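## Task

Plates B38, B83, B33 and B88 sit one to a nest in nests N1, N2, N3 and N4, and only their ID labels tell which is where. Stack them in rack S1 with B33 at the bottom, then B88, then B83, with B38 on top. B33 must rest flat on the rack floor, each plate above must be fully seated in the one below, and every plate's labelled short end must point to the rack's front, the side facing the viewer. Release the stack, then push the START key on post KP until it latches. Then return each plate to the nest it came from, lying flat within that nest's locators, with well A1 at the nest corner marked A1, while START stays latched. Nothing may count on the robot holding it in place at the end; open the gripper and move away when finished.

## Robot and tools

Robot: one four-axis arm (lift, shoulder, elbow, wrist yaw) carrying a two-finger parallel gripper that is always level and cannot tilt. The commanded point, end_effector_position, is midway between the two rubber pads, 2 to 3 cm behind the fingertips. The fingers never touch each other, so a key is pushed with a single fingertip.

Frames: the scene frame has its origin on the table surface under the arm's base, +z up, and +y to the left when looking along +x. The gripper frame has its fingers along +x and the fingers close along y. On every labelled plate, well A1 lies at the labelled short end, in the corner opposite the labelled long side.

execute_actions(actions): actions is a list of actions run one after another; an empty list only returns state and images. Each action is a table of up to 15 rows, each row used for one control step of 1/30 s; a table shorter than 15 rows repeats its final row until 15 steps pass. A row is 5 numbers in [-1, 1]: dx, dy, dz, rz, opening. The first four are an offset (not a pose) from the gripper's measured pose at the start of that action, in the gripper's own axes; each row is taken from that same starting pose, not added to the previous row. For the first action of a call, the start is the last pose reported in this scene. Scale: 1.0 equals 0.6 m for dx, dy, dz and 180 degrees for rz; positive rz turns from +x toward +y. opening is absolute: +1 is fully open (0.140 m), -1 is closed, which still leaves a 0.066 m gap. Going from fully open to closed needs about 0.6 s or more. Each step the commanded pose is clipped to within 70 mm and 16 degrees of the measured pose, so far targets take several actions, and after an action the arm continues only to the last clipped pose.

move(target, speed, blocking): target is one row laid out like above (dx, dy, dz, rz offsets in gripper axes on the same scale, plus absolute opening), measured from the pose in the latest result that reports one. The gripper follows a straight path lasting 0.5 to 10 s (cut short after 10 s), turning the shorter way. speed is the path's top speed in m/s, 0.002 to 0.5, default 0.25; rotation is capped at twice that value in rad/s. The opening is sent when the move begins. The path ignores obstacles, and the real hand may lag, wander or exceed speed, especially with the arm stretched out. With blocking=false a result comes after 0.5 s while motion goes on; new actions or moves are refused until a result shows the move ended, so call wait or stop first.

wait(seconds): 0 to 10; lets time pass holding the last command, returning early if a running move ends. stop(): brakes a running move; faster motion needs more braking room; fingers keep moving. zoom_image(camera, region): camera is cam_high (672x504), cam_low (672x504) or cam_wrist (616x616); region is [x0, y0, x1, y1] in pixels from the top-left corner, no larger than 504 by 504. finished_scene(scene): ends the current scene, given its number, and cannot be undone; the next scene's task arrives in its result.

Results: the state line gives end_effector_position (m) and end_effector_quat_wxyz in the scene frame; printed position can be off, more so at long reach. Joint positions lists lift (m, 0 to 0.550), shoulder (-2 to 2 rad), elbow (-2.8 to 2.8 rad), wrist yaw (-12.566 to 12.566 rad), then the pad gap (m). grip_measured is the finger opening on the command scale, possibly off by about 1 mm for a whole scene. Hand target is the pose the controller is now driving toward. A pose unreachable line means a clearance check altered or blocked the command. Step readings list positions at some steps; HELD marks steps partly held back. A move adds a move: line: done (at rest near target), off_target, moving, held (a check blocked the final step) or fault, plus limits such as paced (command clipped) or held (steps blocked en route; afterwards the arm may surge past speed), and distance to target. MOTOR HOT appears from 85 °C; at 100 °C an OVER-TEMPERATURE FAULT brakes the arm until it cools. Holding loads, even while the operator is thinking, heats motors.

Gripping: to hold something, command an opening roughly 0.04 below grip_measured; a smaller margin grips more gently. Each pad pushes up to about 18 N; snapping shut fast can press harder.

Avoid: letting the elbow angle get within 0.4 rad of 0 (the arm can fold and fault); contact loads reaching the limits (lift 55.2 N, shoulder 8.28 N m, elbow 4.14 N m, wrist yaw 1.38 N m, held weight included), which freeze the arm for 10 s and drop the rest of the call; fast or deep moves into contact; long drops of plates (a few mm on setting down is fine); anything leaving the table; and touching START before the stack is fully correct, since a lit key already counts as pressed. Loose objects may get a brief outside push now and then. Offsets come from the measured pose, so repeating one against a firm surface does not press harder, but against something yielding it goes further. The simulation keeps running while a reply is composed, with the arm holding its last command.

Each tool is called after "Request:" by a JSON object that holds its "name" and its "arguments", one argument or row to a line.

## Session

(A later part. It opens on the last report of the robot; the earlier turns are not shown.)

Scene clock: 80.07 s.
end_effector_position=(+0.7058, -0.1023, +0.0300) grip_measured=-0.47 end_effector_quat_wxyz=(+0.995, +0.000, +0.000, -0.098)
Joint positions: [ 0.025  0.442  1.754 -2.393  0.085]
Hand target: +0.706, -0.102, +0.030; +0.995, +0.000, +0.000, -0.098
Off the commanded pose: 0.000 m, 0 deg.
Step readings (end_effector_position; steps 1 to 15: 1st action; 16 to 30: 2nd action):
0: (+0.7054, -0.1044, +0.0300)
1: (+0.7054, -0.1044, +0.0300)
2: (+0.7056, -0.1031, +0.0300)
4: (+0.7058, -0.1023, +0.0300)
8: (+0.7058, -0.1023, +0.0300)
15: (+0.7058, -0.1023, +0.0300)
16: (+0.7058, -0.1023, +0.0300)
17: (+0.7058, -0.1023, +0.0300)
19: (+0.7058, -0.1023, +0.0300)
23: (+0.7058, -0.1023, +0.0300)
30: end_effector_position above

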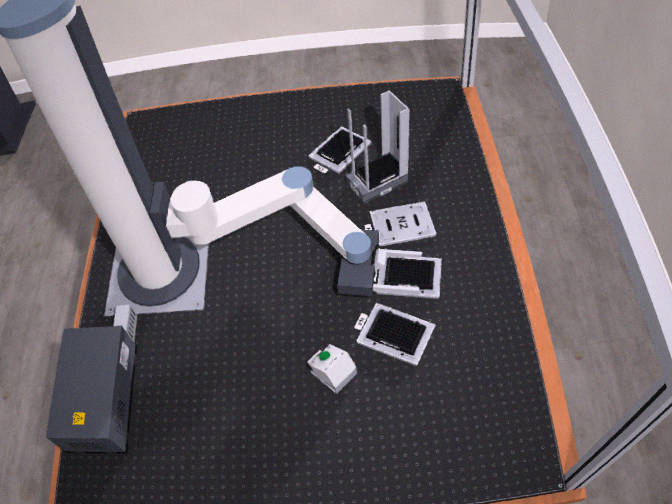

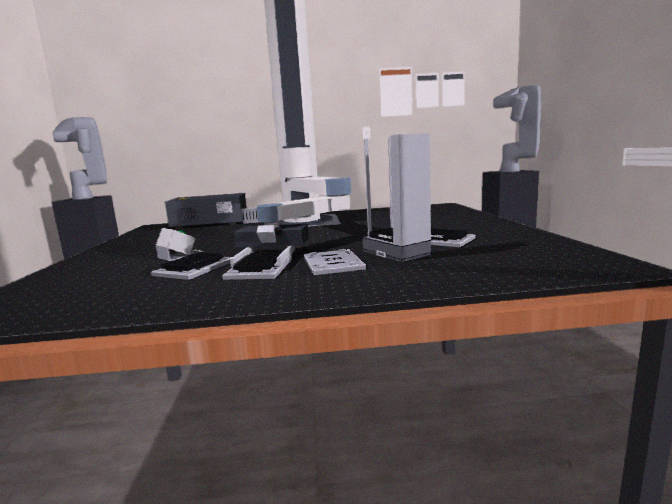

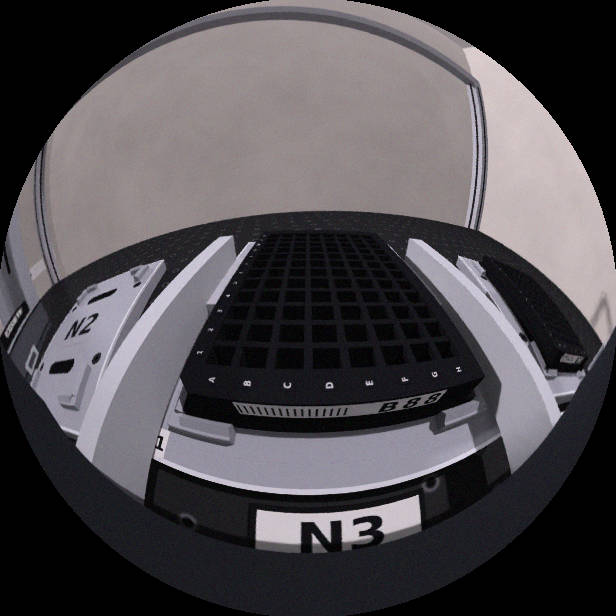

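Request:
{"name": "move", "arguments": {
  "target": [-0.0004,0,-0.03,0,-0.51],
  "speed": 0.02
}}

Scene clock: 103.67 s.
end_effector_position=(+0.6624, +0.2477, +0.3060) grip_measured=-0.47 end_effector_quat_wxyz=(+0.971, +0.000, +0.000, +0.240)
Joint positions: [ 0.301  1.079  1.792 -2.386  0.085]
Hand target: +0.662, +0.248, +0.306; +0.971, +0.000, +0.000, +0.240
Off the commanded pose: 0.000 m, 0 deg.
move: done

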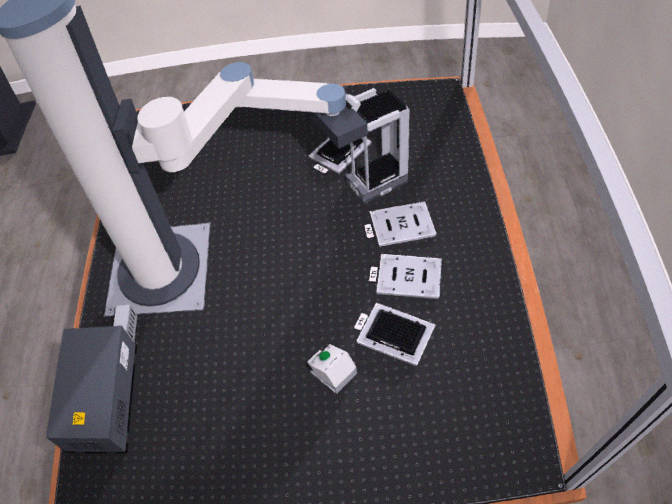

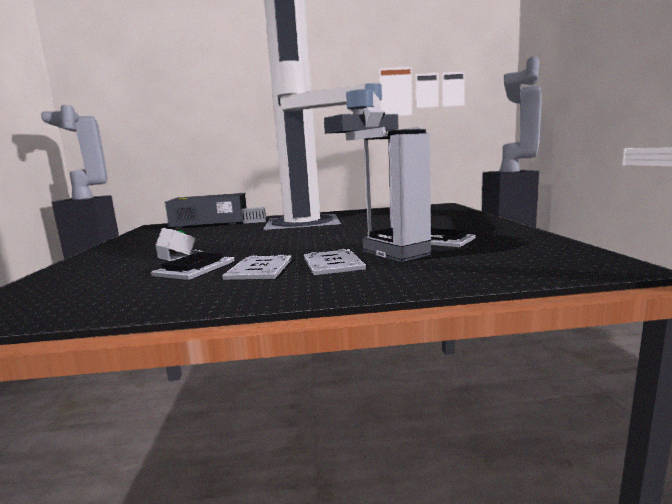

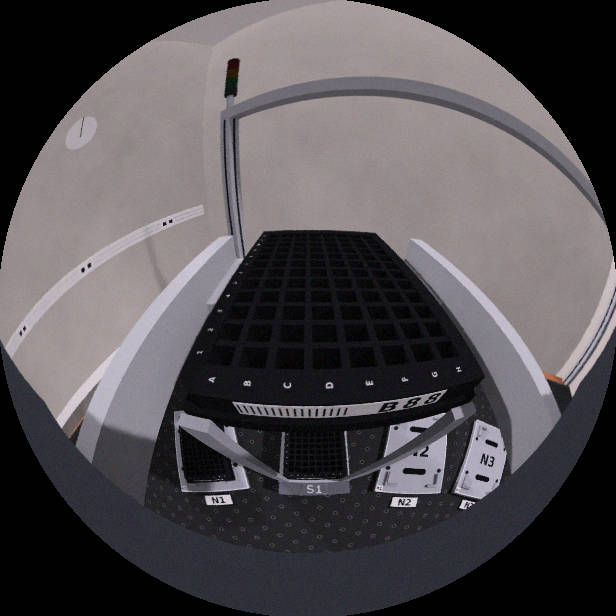

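Request:
{"name": "move", "arguments": {
  "target": [0,0,-0.378,0,-0.51],
  "speed": 0.2
}}

Request:
{"name": "move", "arguments": {
  "target": [0,0,-0.01,0,-0.51],
  "speed": 0.015
}}

Request:
{"name": "execute_actions", "arguments": {
  "actions": [
    [[0,0,0,0,0.1]]
  ]
}}

Request:
{"name": "move", "arguments": {
  "target": [-0.3167,0,0,0,0.1]
}}

Request:
{"name": "move", "arguments": {
  "target": [0.006,0.204,-0.03,0.1,0.1]
}}

Scene clock: 112.03 s.
end_effector_position=(+0.6624, +0.2477, +0.0791) grip_measured=-0.47 end_effector_quat_wxyz=(+0.971, +0.000, +0.000, +0.240)
Joint positions: [ 0.074  1.079  1.792 -2.386  0.085]
Hand target: +0.662, +0.248, +0.079; +0.971, +0.000, +0.000, +0.240
Off the commanded pose: 0.000 m, 0 deg.
move: done

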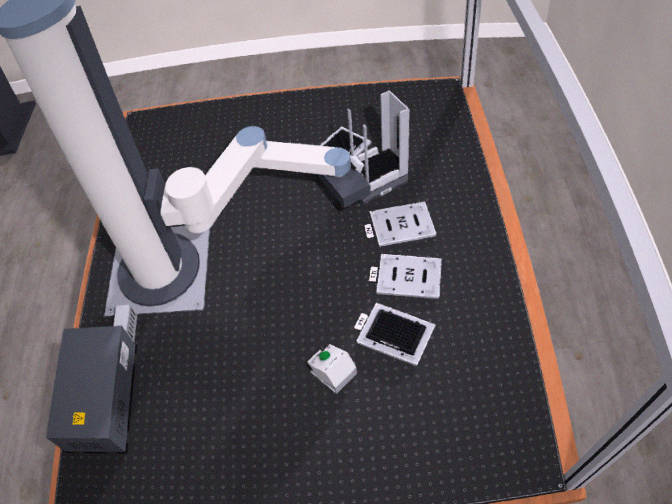

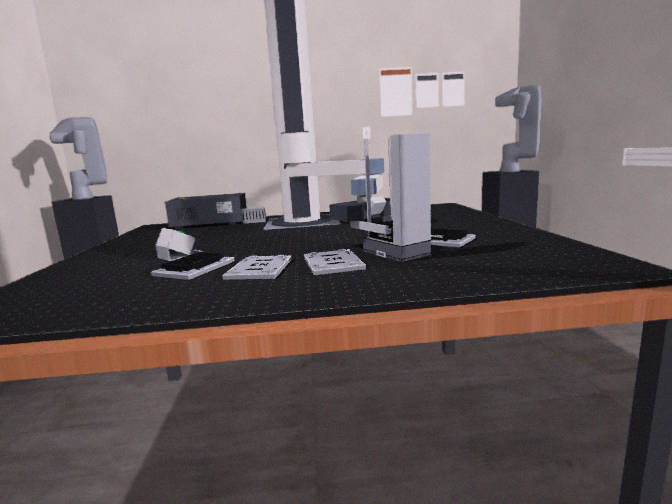

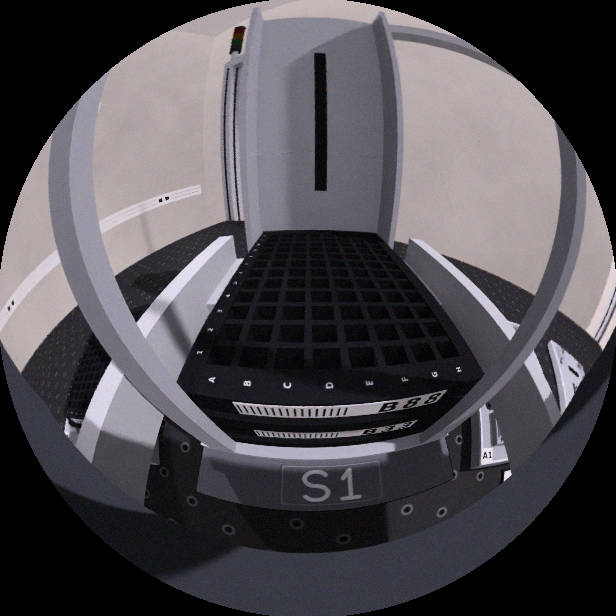

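Scene clock: 112.73 s.
end_effector_position=(+0.6624, +0.2477, +0.0731) grip_measured=-0.47 end_effector_quat_wxyz=(+0.971, +0.000, +0.000, +0.240)
Joint positions: [ 0.068  1.079  1.792 -2.386  0.085]
Hand target: +0.662, +0.248, +0.073; +0.971, +0.000, +0.000, +0.240
Off the commanded pose: 0.000 m, 0 deg.
move: done

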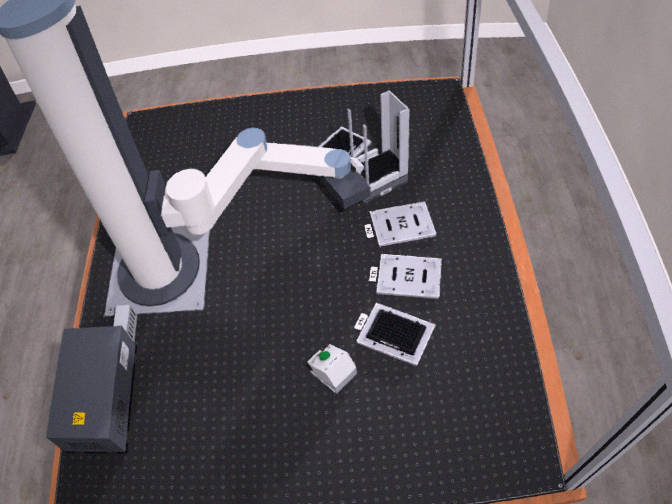

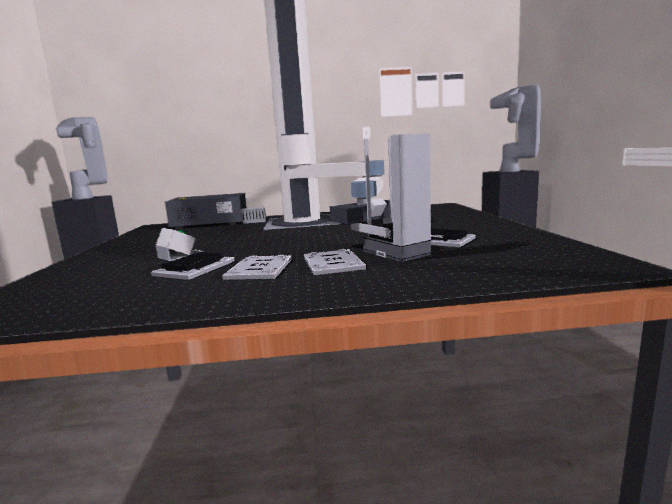

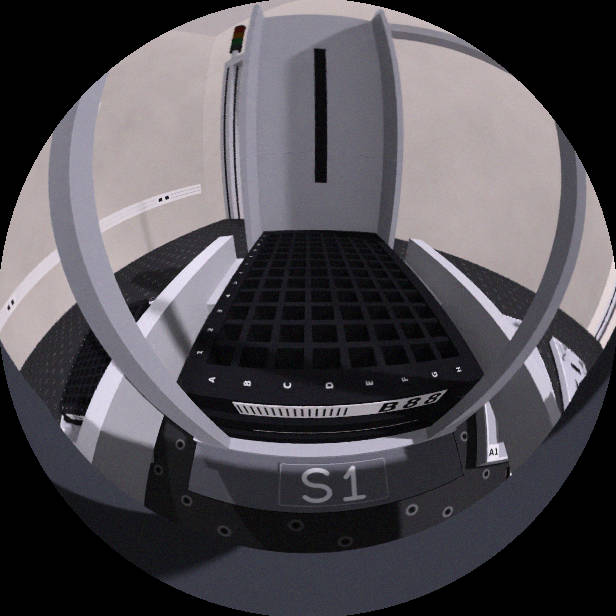

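Scene clock: 113.23 s.
end_effector_position=(+0.6624, +0.2477, +0.0731) grip_measured=+0.10 end_effector_quat_wxyz=(+0.971, +0.000, +0.000, +0.240)
Joint positions: [ 0.068  1.079  1.792 -2.386  0.107]
Hand target: +0.662, +0.248, +0.073; +0.971, +0.000, +0.000, +0.240
Off the commanded pose: 0.000 m, 0 deg.
Step readings (end_effector_position):
0: (+0.6624, +0.2477, +0.0731)
1: (+0.6624, +0.2477, +0.0731)
2: (+0.6624, +0.2477, +0.0731)
4: (+0.6624, +0.2477, +0.0731)
8: (+0.6624, +0.2477, +0.0731)
15: end_effector_position above

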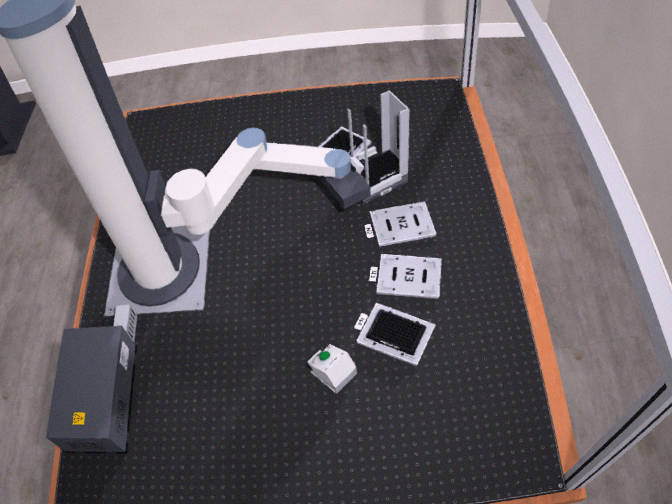

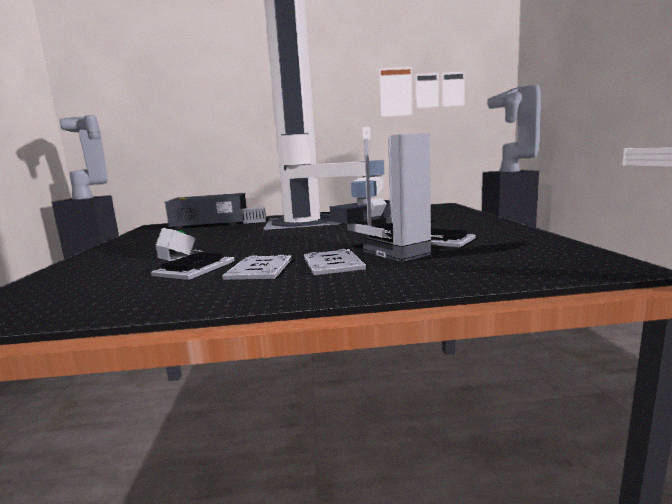

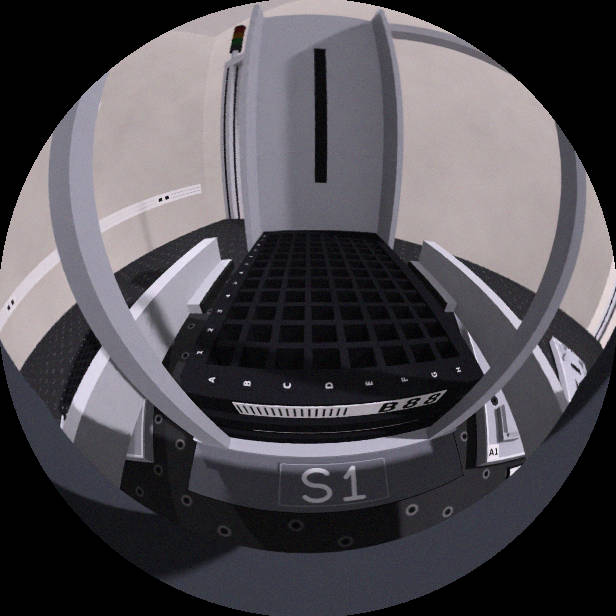

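Scene clock: 114.37 s.
end_effector_position=(+0.4942, +0.1593, +0.0731) grip_measured=+0.10 end_effector_quat_wxyz=(+0.971, +0.000, +0.000, +0.240)
Joint positions: [ 0.068  1.427  0.847 -1.79   0.107]
Hand target: +0.494, +0.159, +0.073; +0.971, +0.000, +0.000, +0.240
Off the commanded pose: 0.000 m, 0 deg.
move: done

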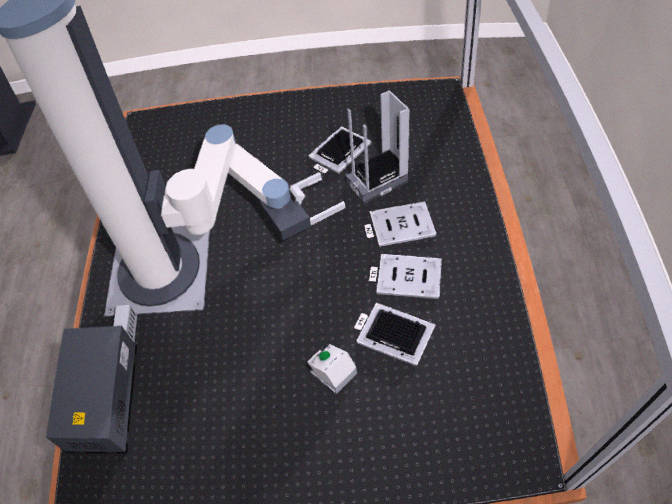

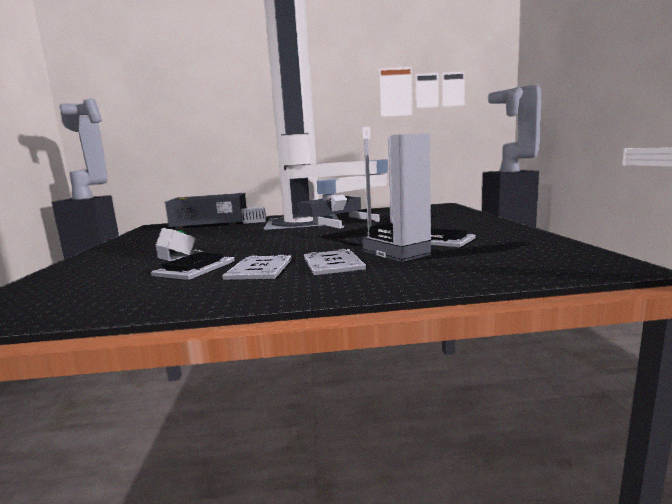

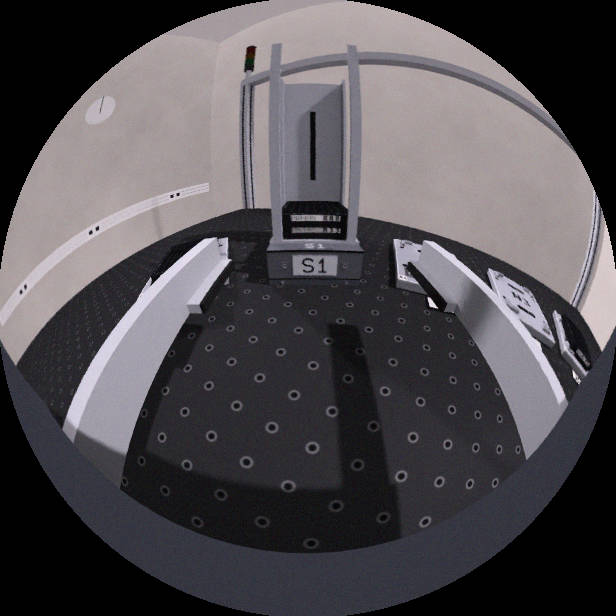

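Scene clock: 115.33 s.
end_effector_position=(+0.4404, +0.2694, +0.0550) grip_measured=+0.10 end_effector_quat_wxyz=(+0.921, +0.000, +0.000, +0.389)
Joint positions: [ 0.05   1.74   0.94  -1.881  0.107]
Hand target: +0.440, +0.269, +0.055; +0.921, +0.000, +0.000, +0.389
Off the commanded pose: 0.000 m, 0 deg.
move: done

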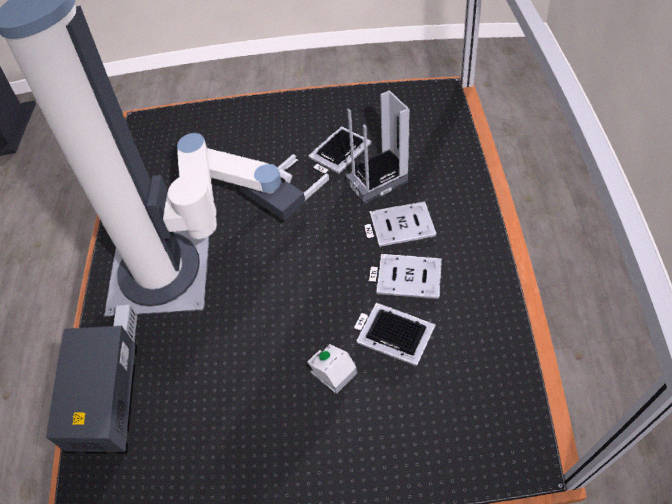

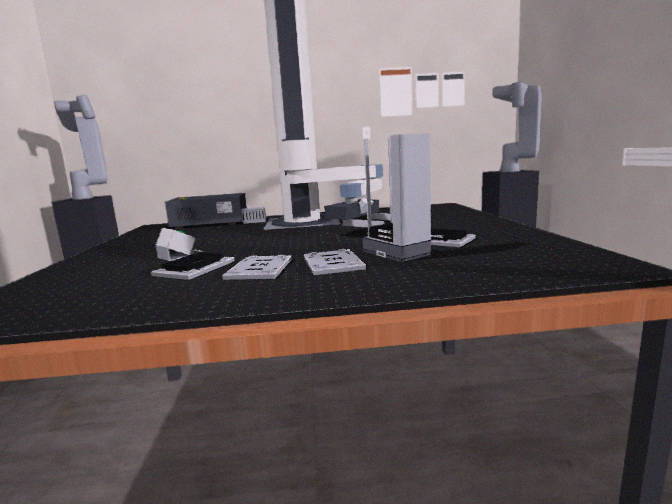

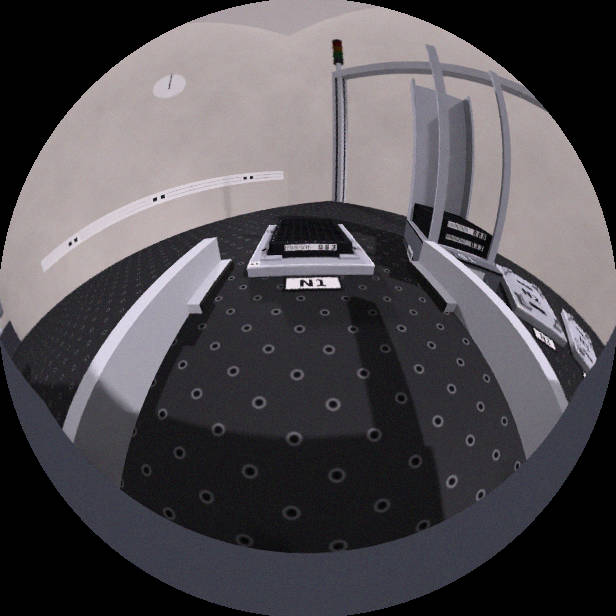

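Request:
{"name": "move", "arguments": {
  "target": [0.255,0.015,-0.006,0.012,0.1]
}}

Scene clock: 118.40 s.
end_effector_position=(+0.5407, +0.3853, +0.0514) grip_measured=+0.10 end_effector_quat_wxyz=(+0.914, +0.000, +0.000, +0.406)
Joint positions: [ 0.046  1.456  1.698 -2.318  0.107]
Hand target: +0.541, +0.385, +0.051; +0.914, +0.000, +0.000, +0.406
Off the commanded pose: 0.000 m, 0 deg.
move: done

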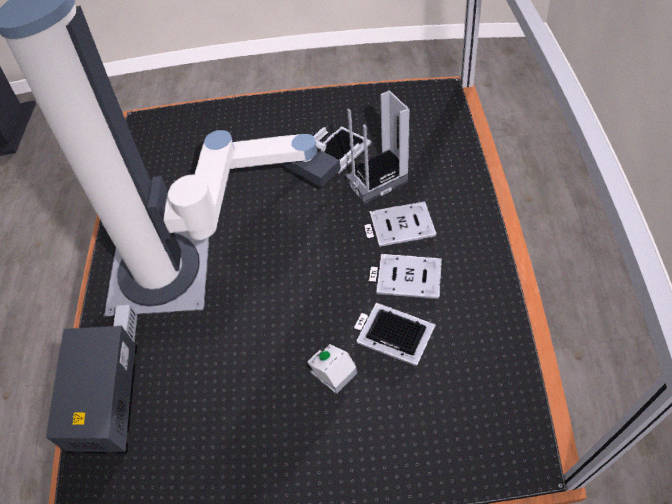

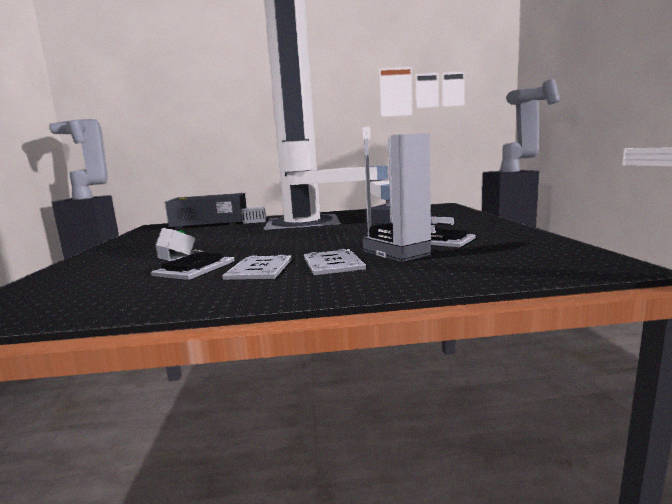

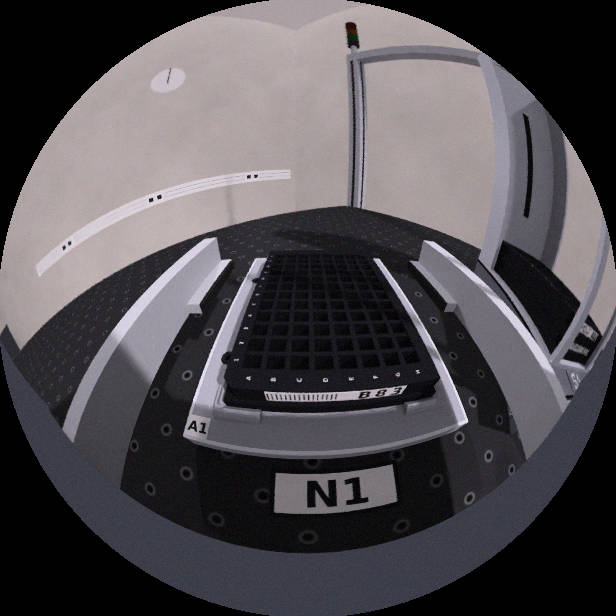

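Request:
{"name": "move", "arguments": {
  "target": [0.025,-0.001,-0.0357,0,0.1],
  "speed": 0.06
}}

Scene clock: 120.87 s.
end_effector_position=(+0.5511, +0.3961, +0.0300) grip_measured=+0.10 end_effector_quat_wxyz=(+0.914, +0.000, +0.000, +0.406)
Joint positions: [ 0.025  1.417  1.789 -2.369  0.107]
Hand target: +0.551, +0.396, +0.030; +0.914, +0.000, +0.000, +0.406
Off the commanded pose: 0.000 m, 0 deg.
move: done

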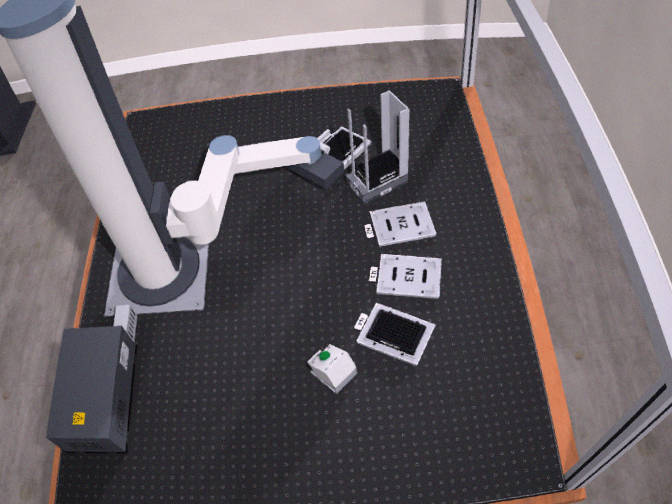

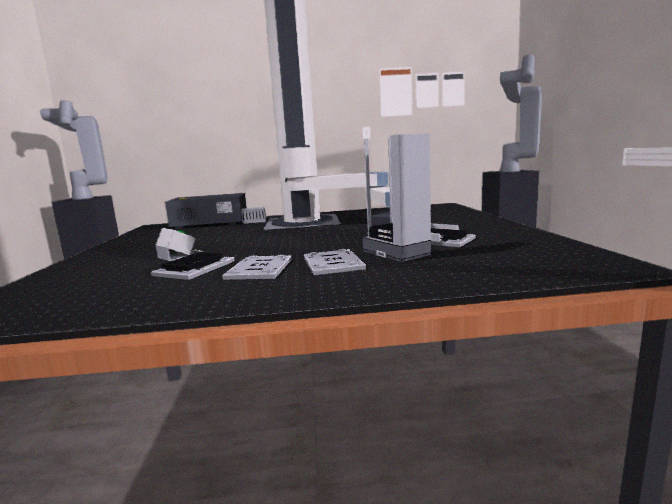

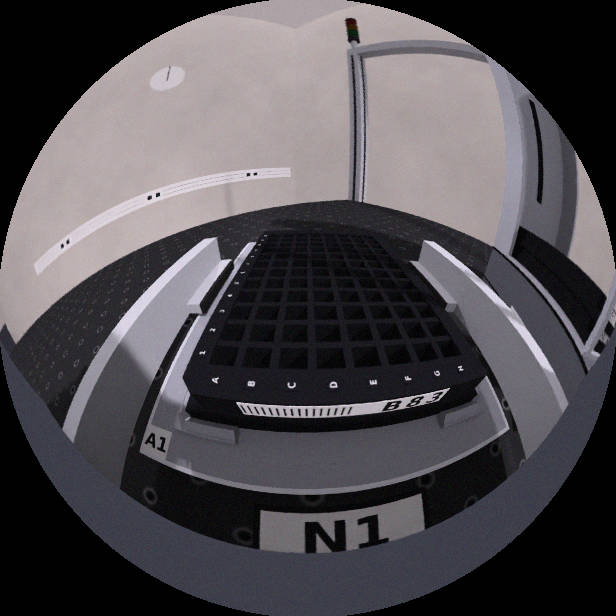

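Request:
{"name": "execute_actions", "arguments": {
  "actions": [
    [[0,-0.0015,0,0,0.1]],
    [[0,0,0,0,-0.4]],
    [[0,0,0,0,-0.51]]
  ]
}}

Request:
{"name": "move", "arguments": {
  "target": [0,0,0.49,0,-0.51],
  "speed": 0.3
}}

Scene clock: 126.17 s.
end_effector_position=(+0.5518, +0.3954, +0.0300) grip_measured=-0.48 end_effector_quat_wxyz=(+0.914, +0.000, +0.000, +0.406)
Joint positions: [ 0.025  1.415  1.789 -2.367  0.085]
Hand target: +0.552, +0.395, +0.030; +0.914, +0.000, +0.000, +0.406
Off the commanded pose: 0.000 m, 0 deg.
Step readings (end_effector_position; steps 1 to 15: 1st action; 16 to 30: 2nd action; 31 to 45: 3rd action):
0: (+0.5511, +0.3961, +0.0300)
1: (+0.5511, +0.3961, +0.0300)
2: (+0.5516, +0.3957, +0.0300)
4: (+0.5518, +0.3954, +0.0300)
8: (+0.5518, +0.3954, +0.0300)
15: (+0.5518, +0.3954, +0.0300)
16: (+0.5518, +0.3954, +0.0300)
17: (+0.5518, +0.3954, +0.0300)
19: (+0.5518, +0.3954, +0.0300)
23: (+0.5518, +0.3954, +0.0300)
30: (+0.5518, +0.3954, +0.0300)
31: (+0.5518, +0.3954, +0.0300)
32: (+0.5518, +0.3954, +0.0300)
34: (+0.5518, +0.3954, +0.0300)
38: (+0.5518, +0.3954, +0.0300)
45: end_effector_position above

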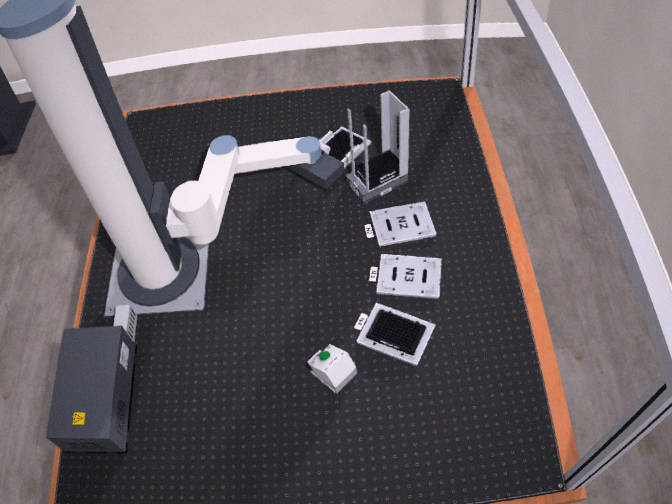

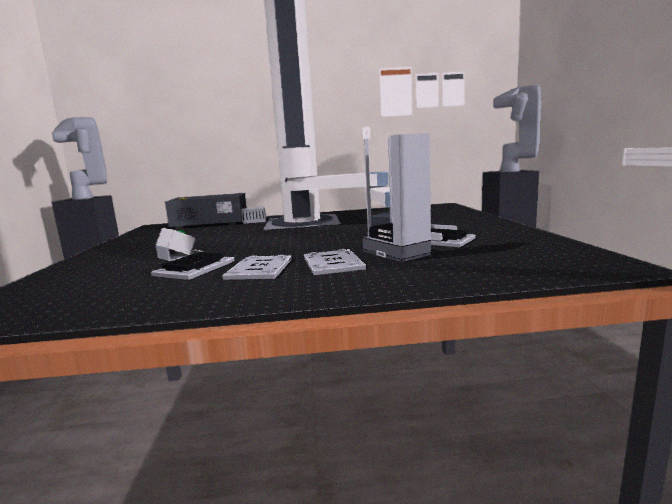

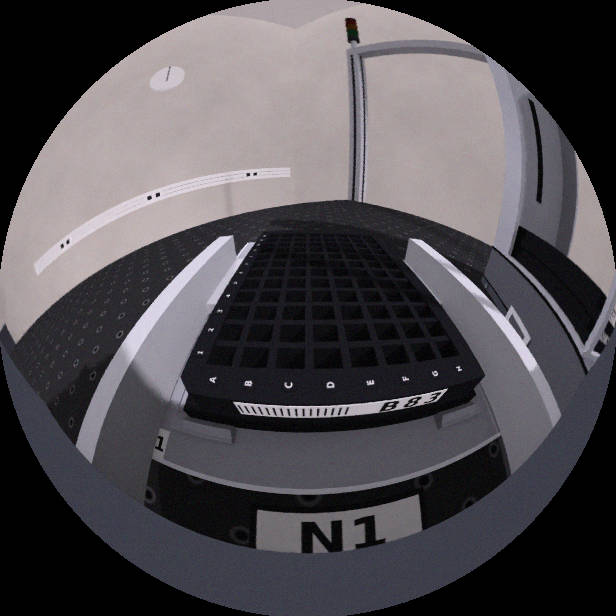

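Scene clock: 127.60 s.
end_effector_position=(+0.5518, +0.3954, +0.3240) grip_measured=-0.48 end_effector_quat_wxyz=(+0.914, +0.000, +0.000, +0.406)
Joint positions: [ 0.319  1.415  1.789 -2.367  0.085]
Hand target: +0.552, +0.395, +0.324; +0.914, +0.000, +0.000, +0.406
Off the commanded pose: 0.000 m, 0 deg.
move: done

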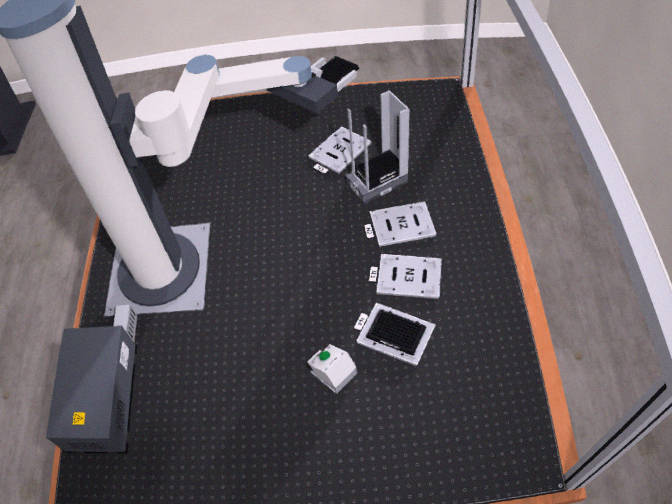

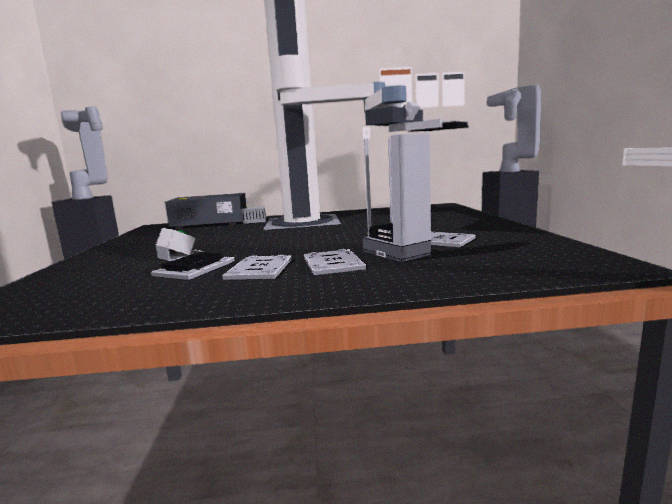

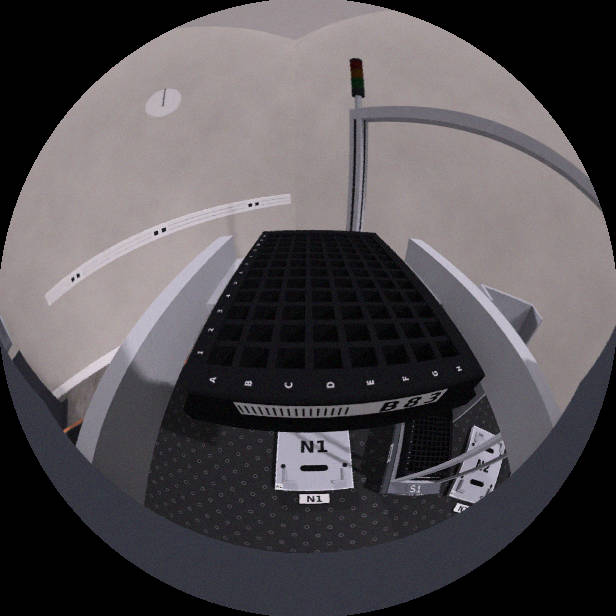

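Request:
{"name": "move", "arguments": {
  "target": [-0.0593,-0.3017,0,-0.1124,-0.51]
}}

Request:
{"name": "move", "arguments": {
  "target": [0,0,-0.03,0,-0.51],
  "speed": 0.02
}}

Scene clock: 132.13 s.
end_effector_position=(+0.6624, +0.2476, +0.3240) grip_measured=-0.48 end_effector_quat_wxyz=(+0.971, +0.000, +0.000, +0.239)
Joint positions: [ 0.319  1.079  1.791 -2.387  0.085]
Hand target: +0.662, +0.248, +0.324; +0.971, +0.000, +0.000, +0.240
Off the commanded pose: 0.000 m, 0 deg.
move: done

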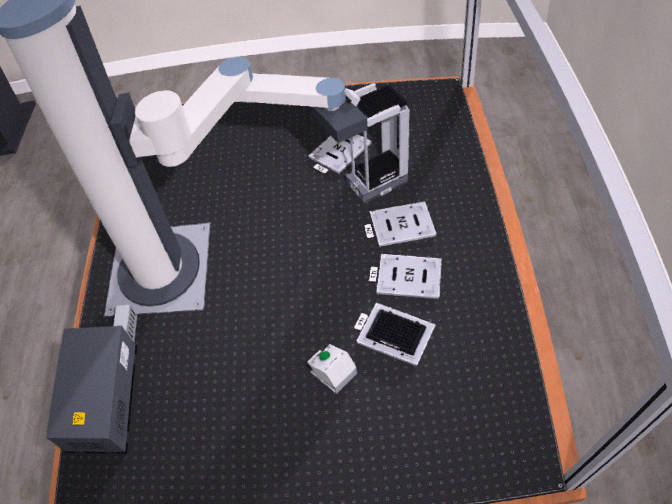

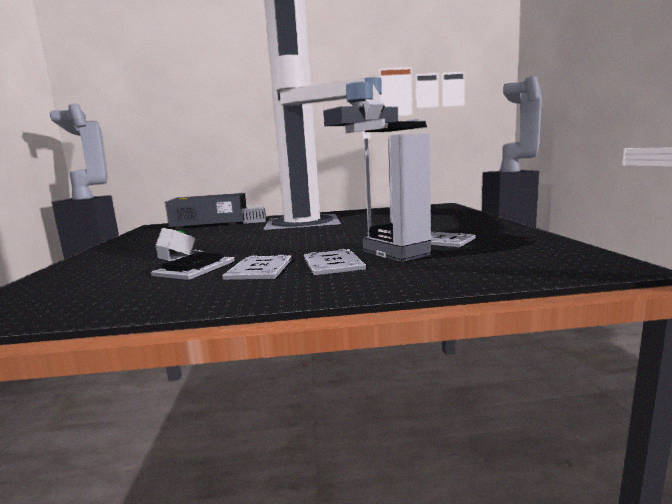

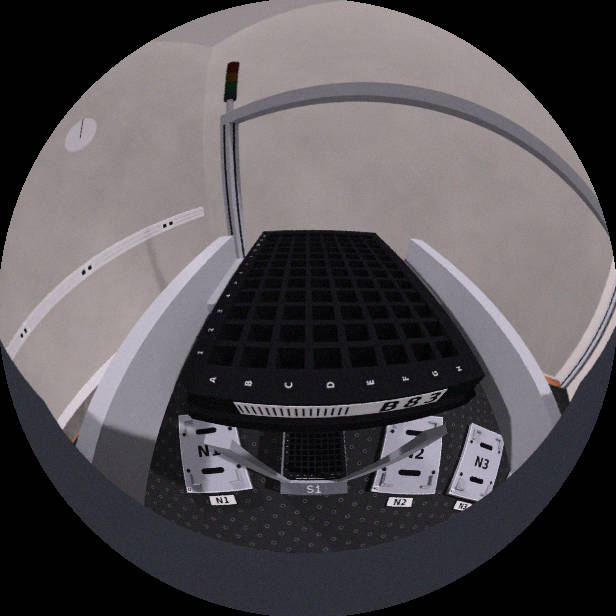

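Scene clock: 133.27 s.
end_effector_position=(+0.6624, +0.2476, +0.3060) grip_measured=-0.48 end_effector_quat_wxyz=(+0.971, +0.000, +0.000, +0.239)
Joint positions: [ 0.301  1.079  1.791 -2.387  0.085]
Hand target: +0.662, +0.248, +0.306; +0.971, +0.000, +0.000, +0.239
Off the commanded pose: 0.000 m, 0 deg.
move: done

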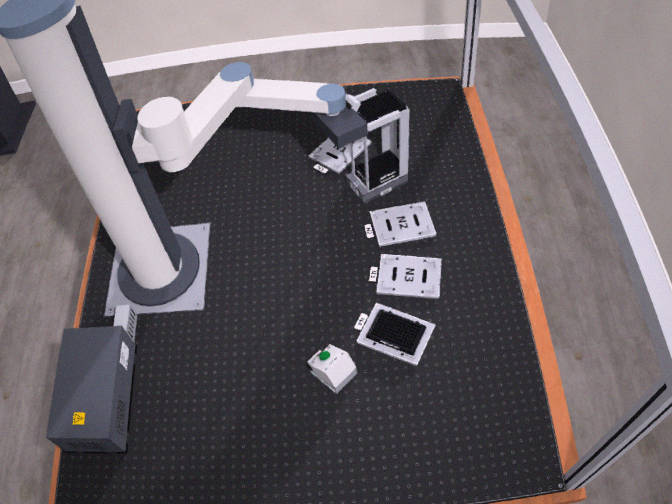

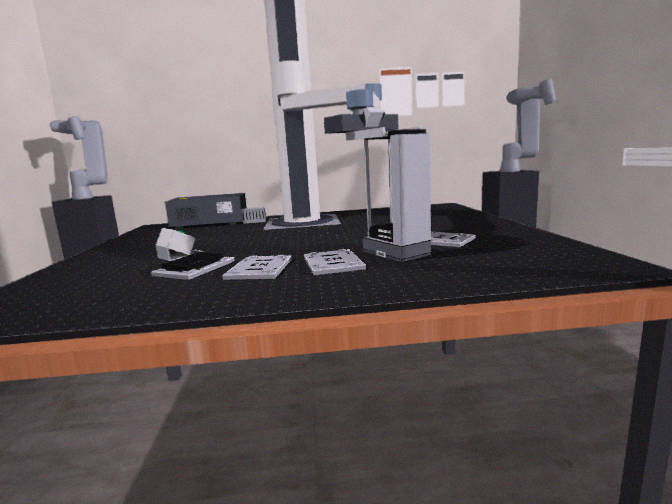

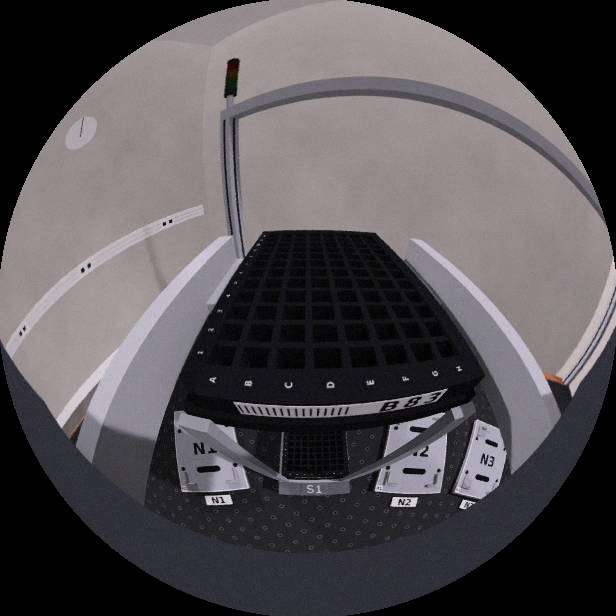

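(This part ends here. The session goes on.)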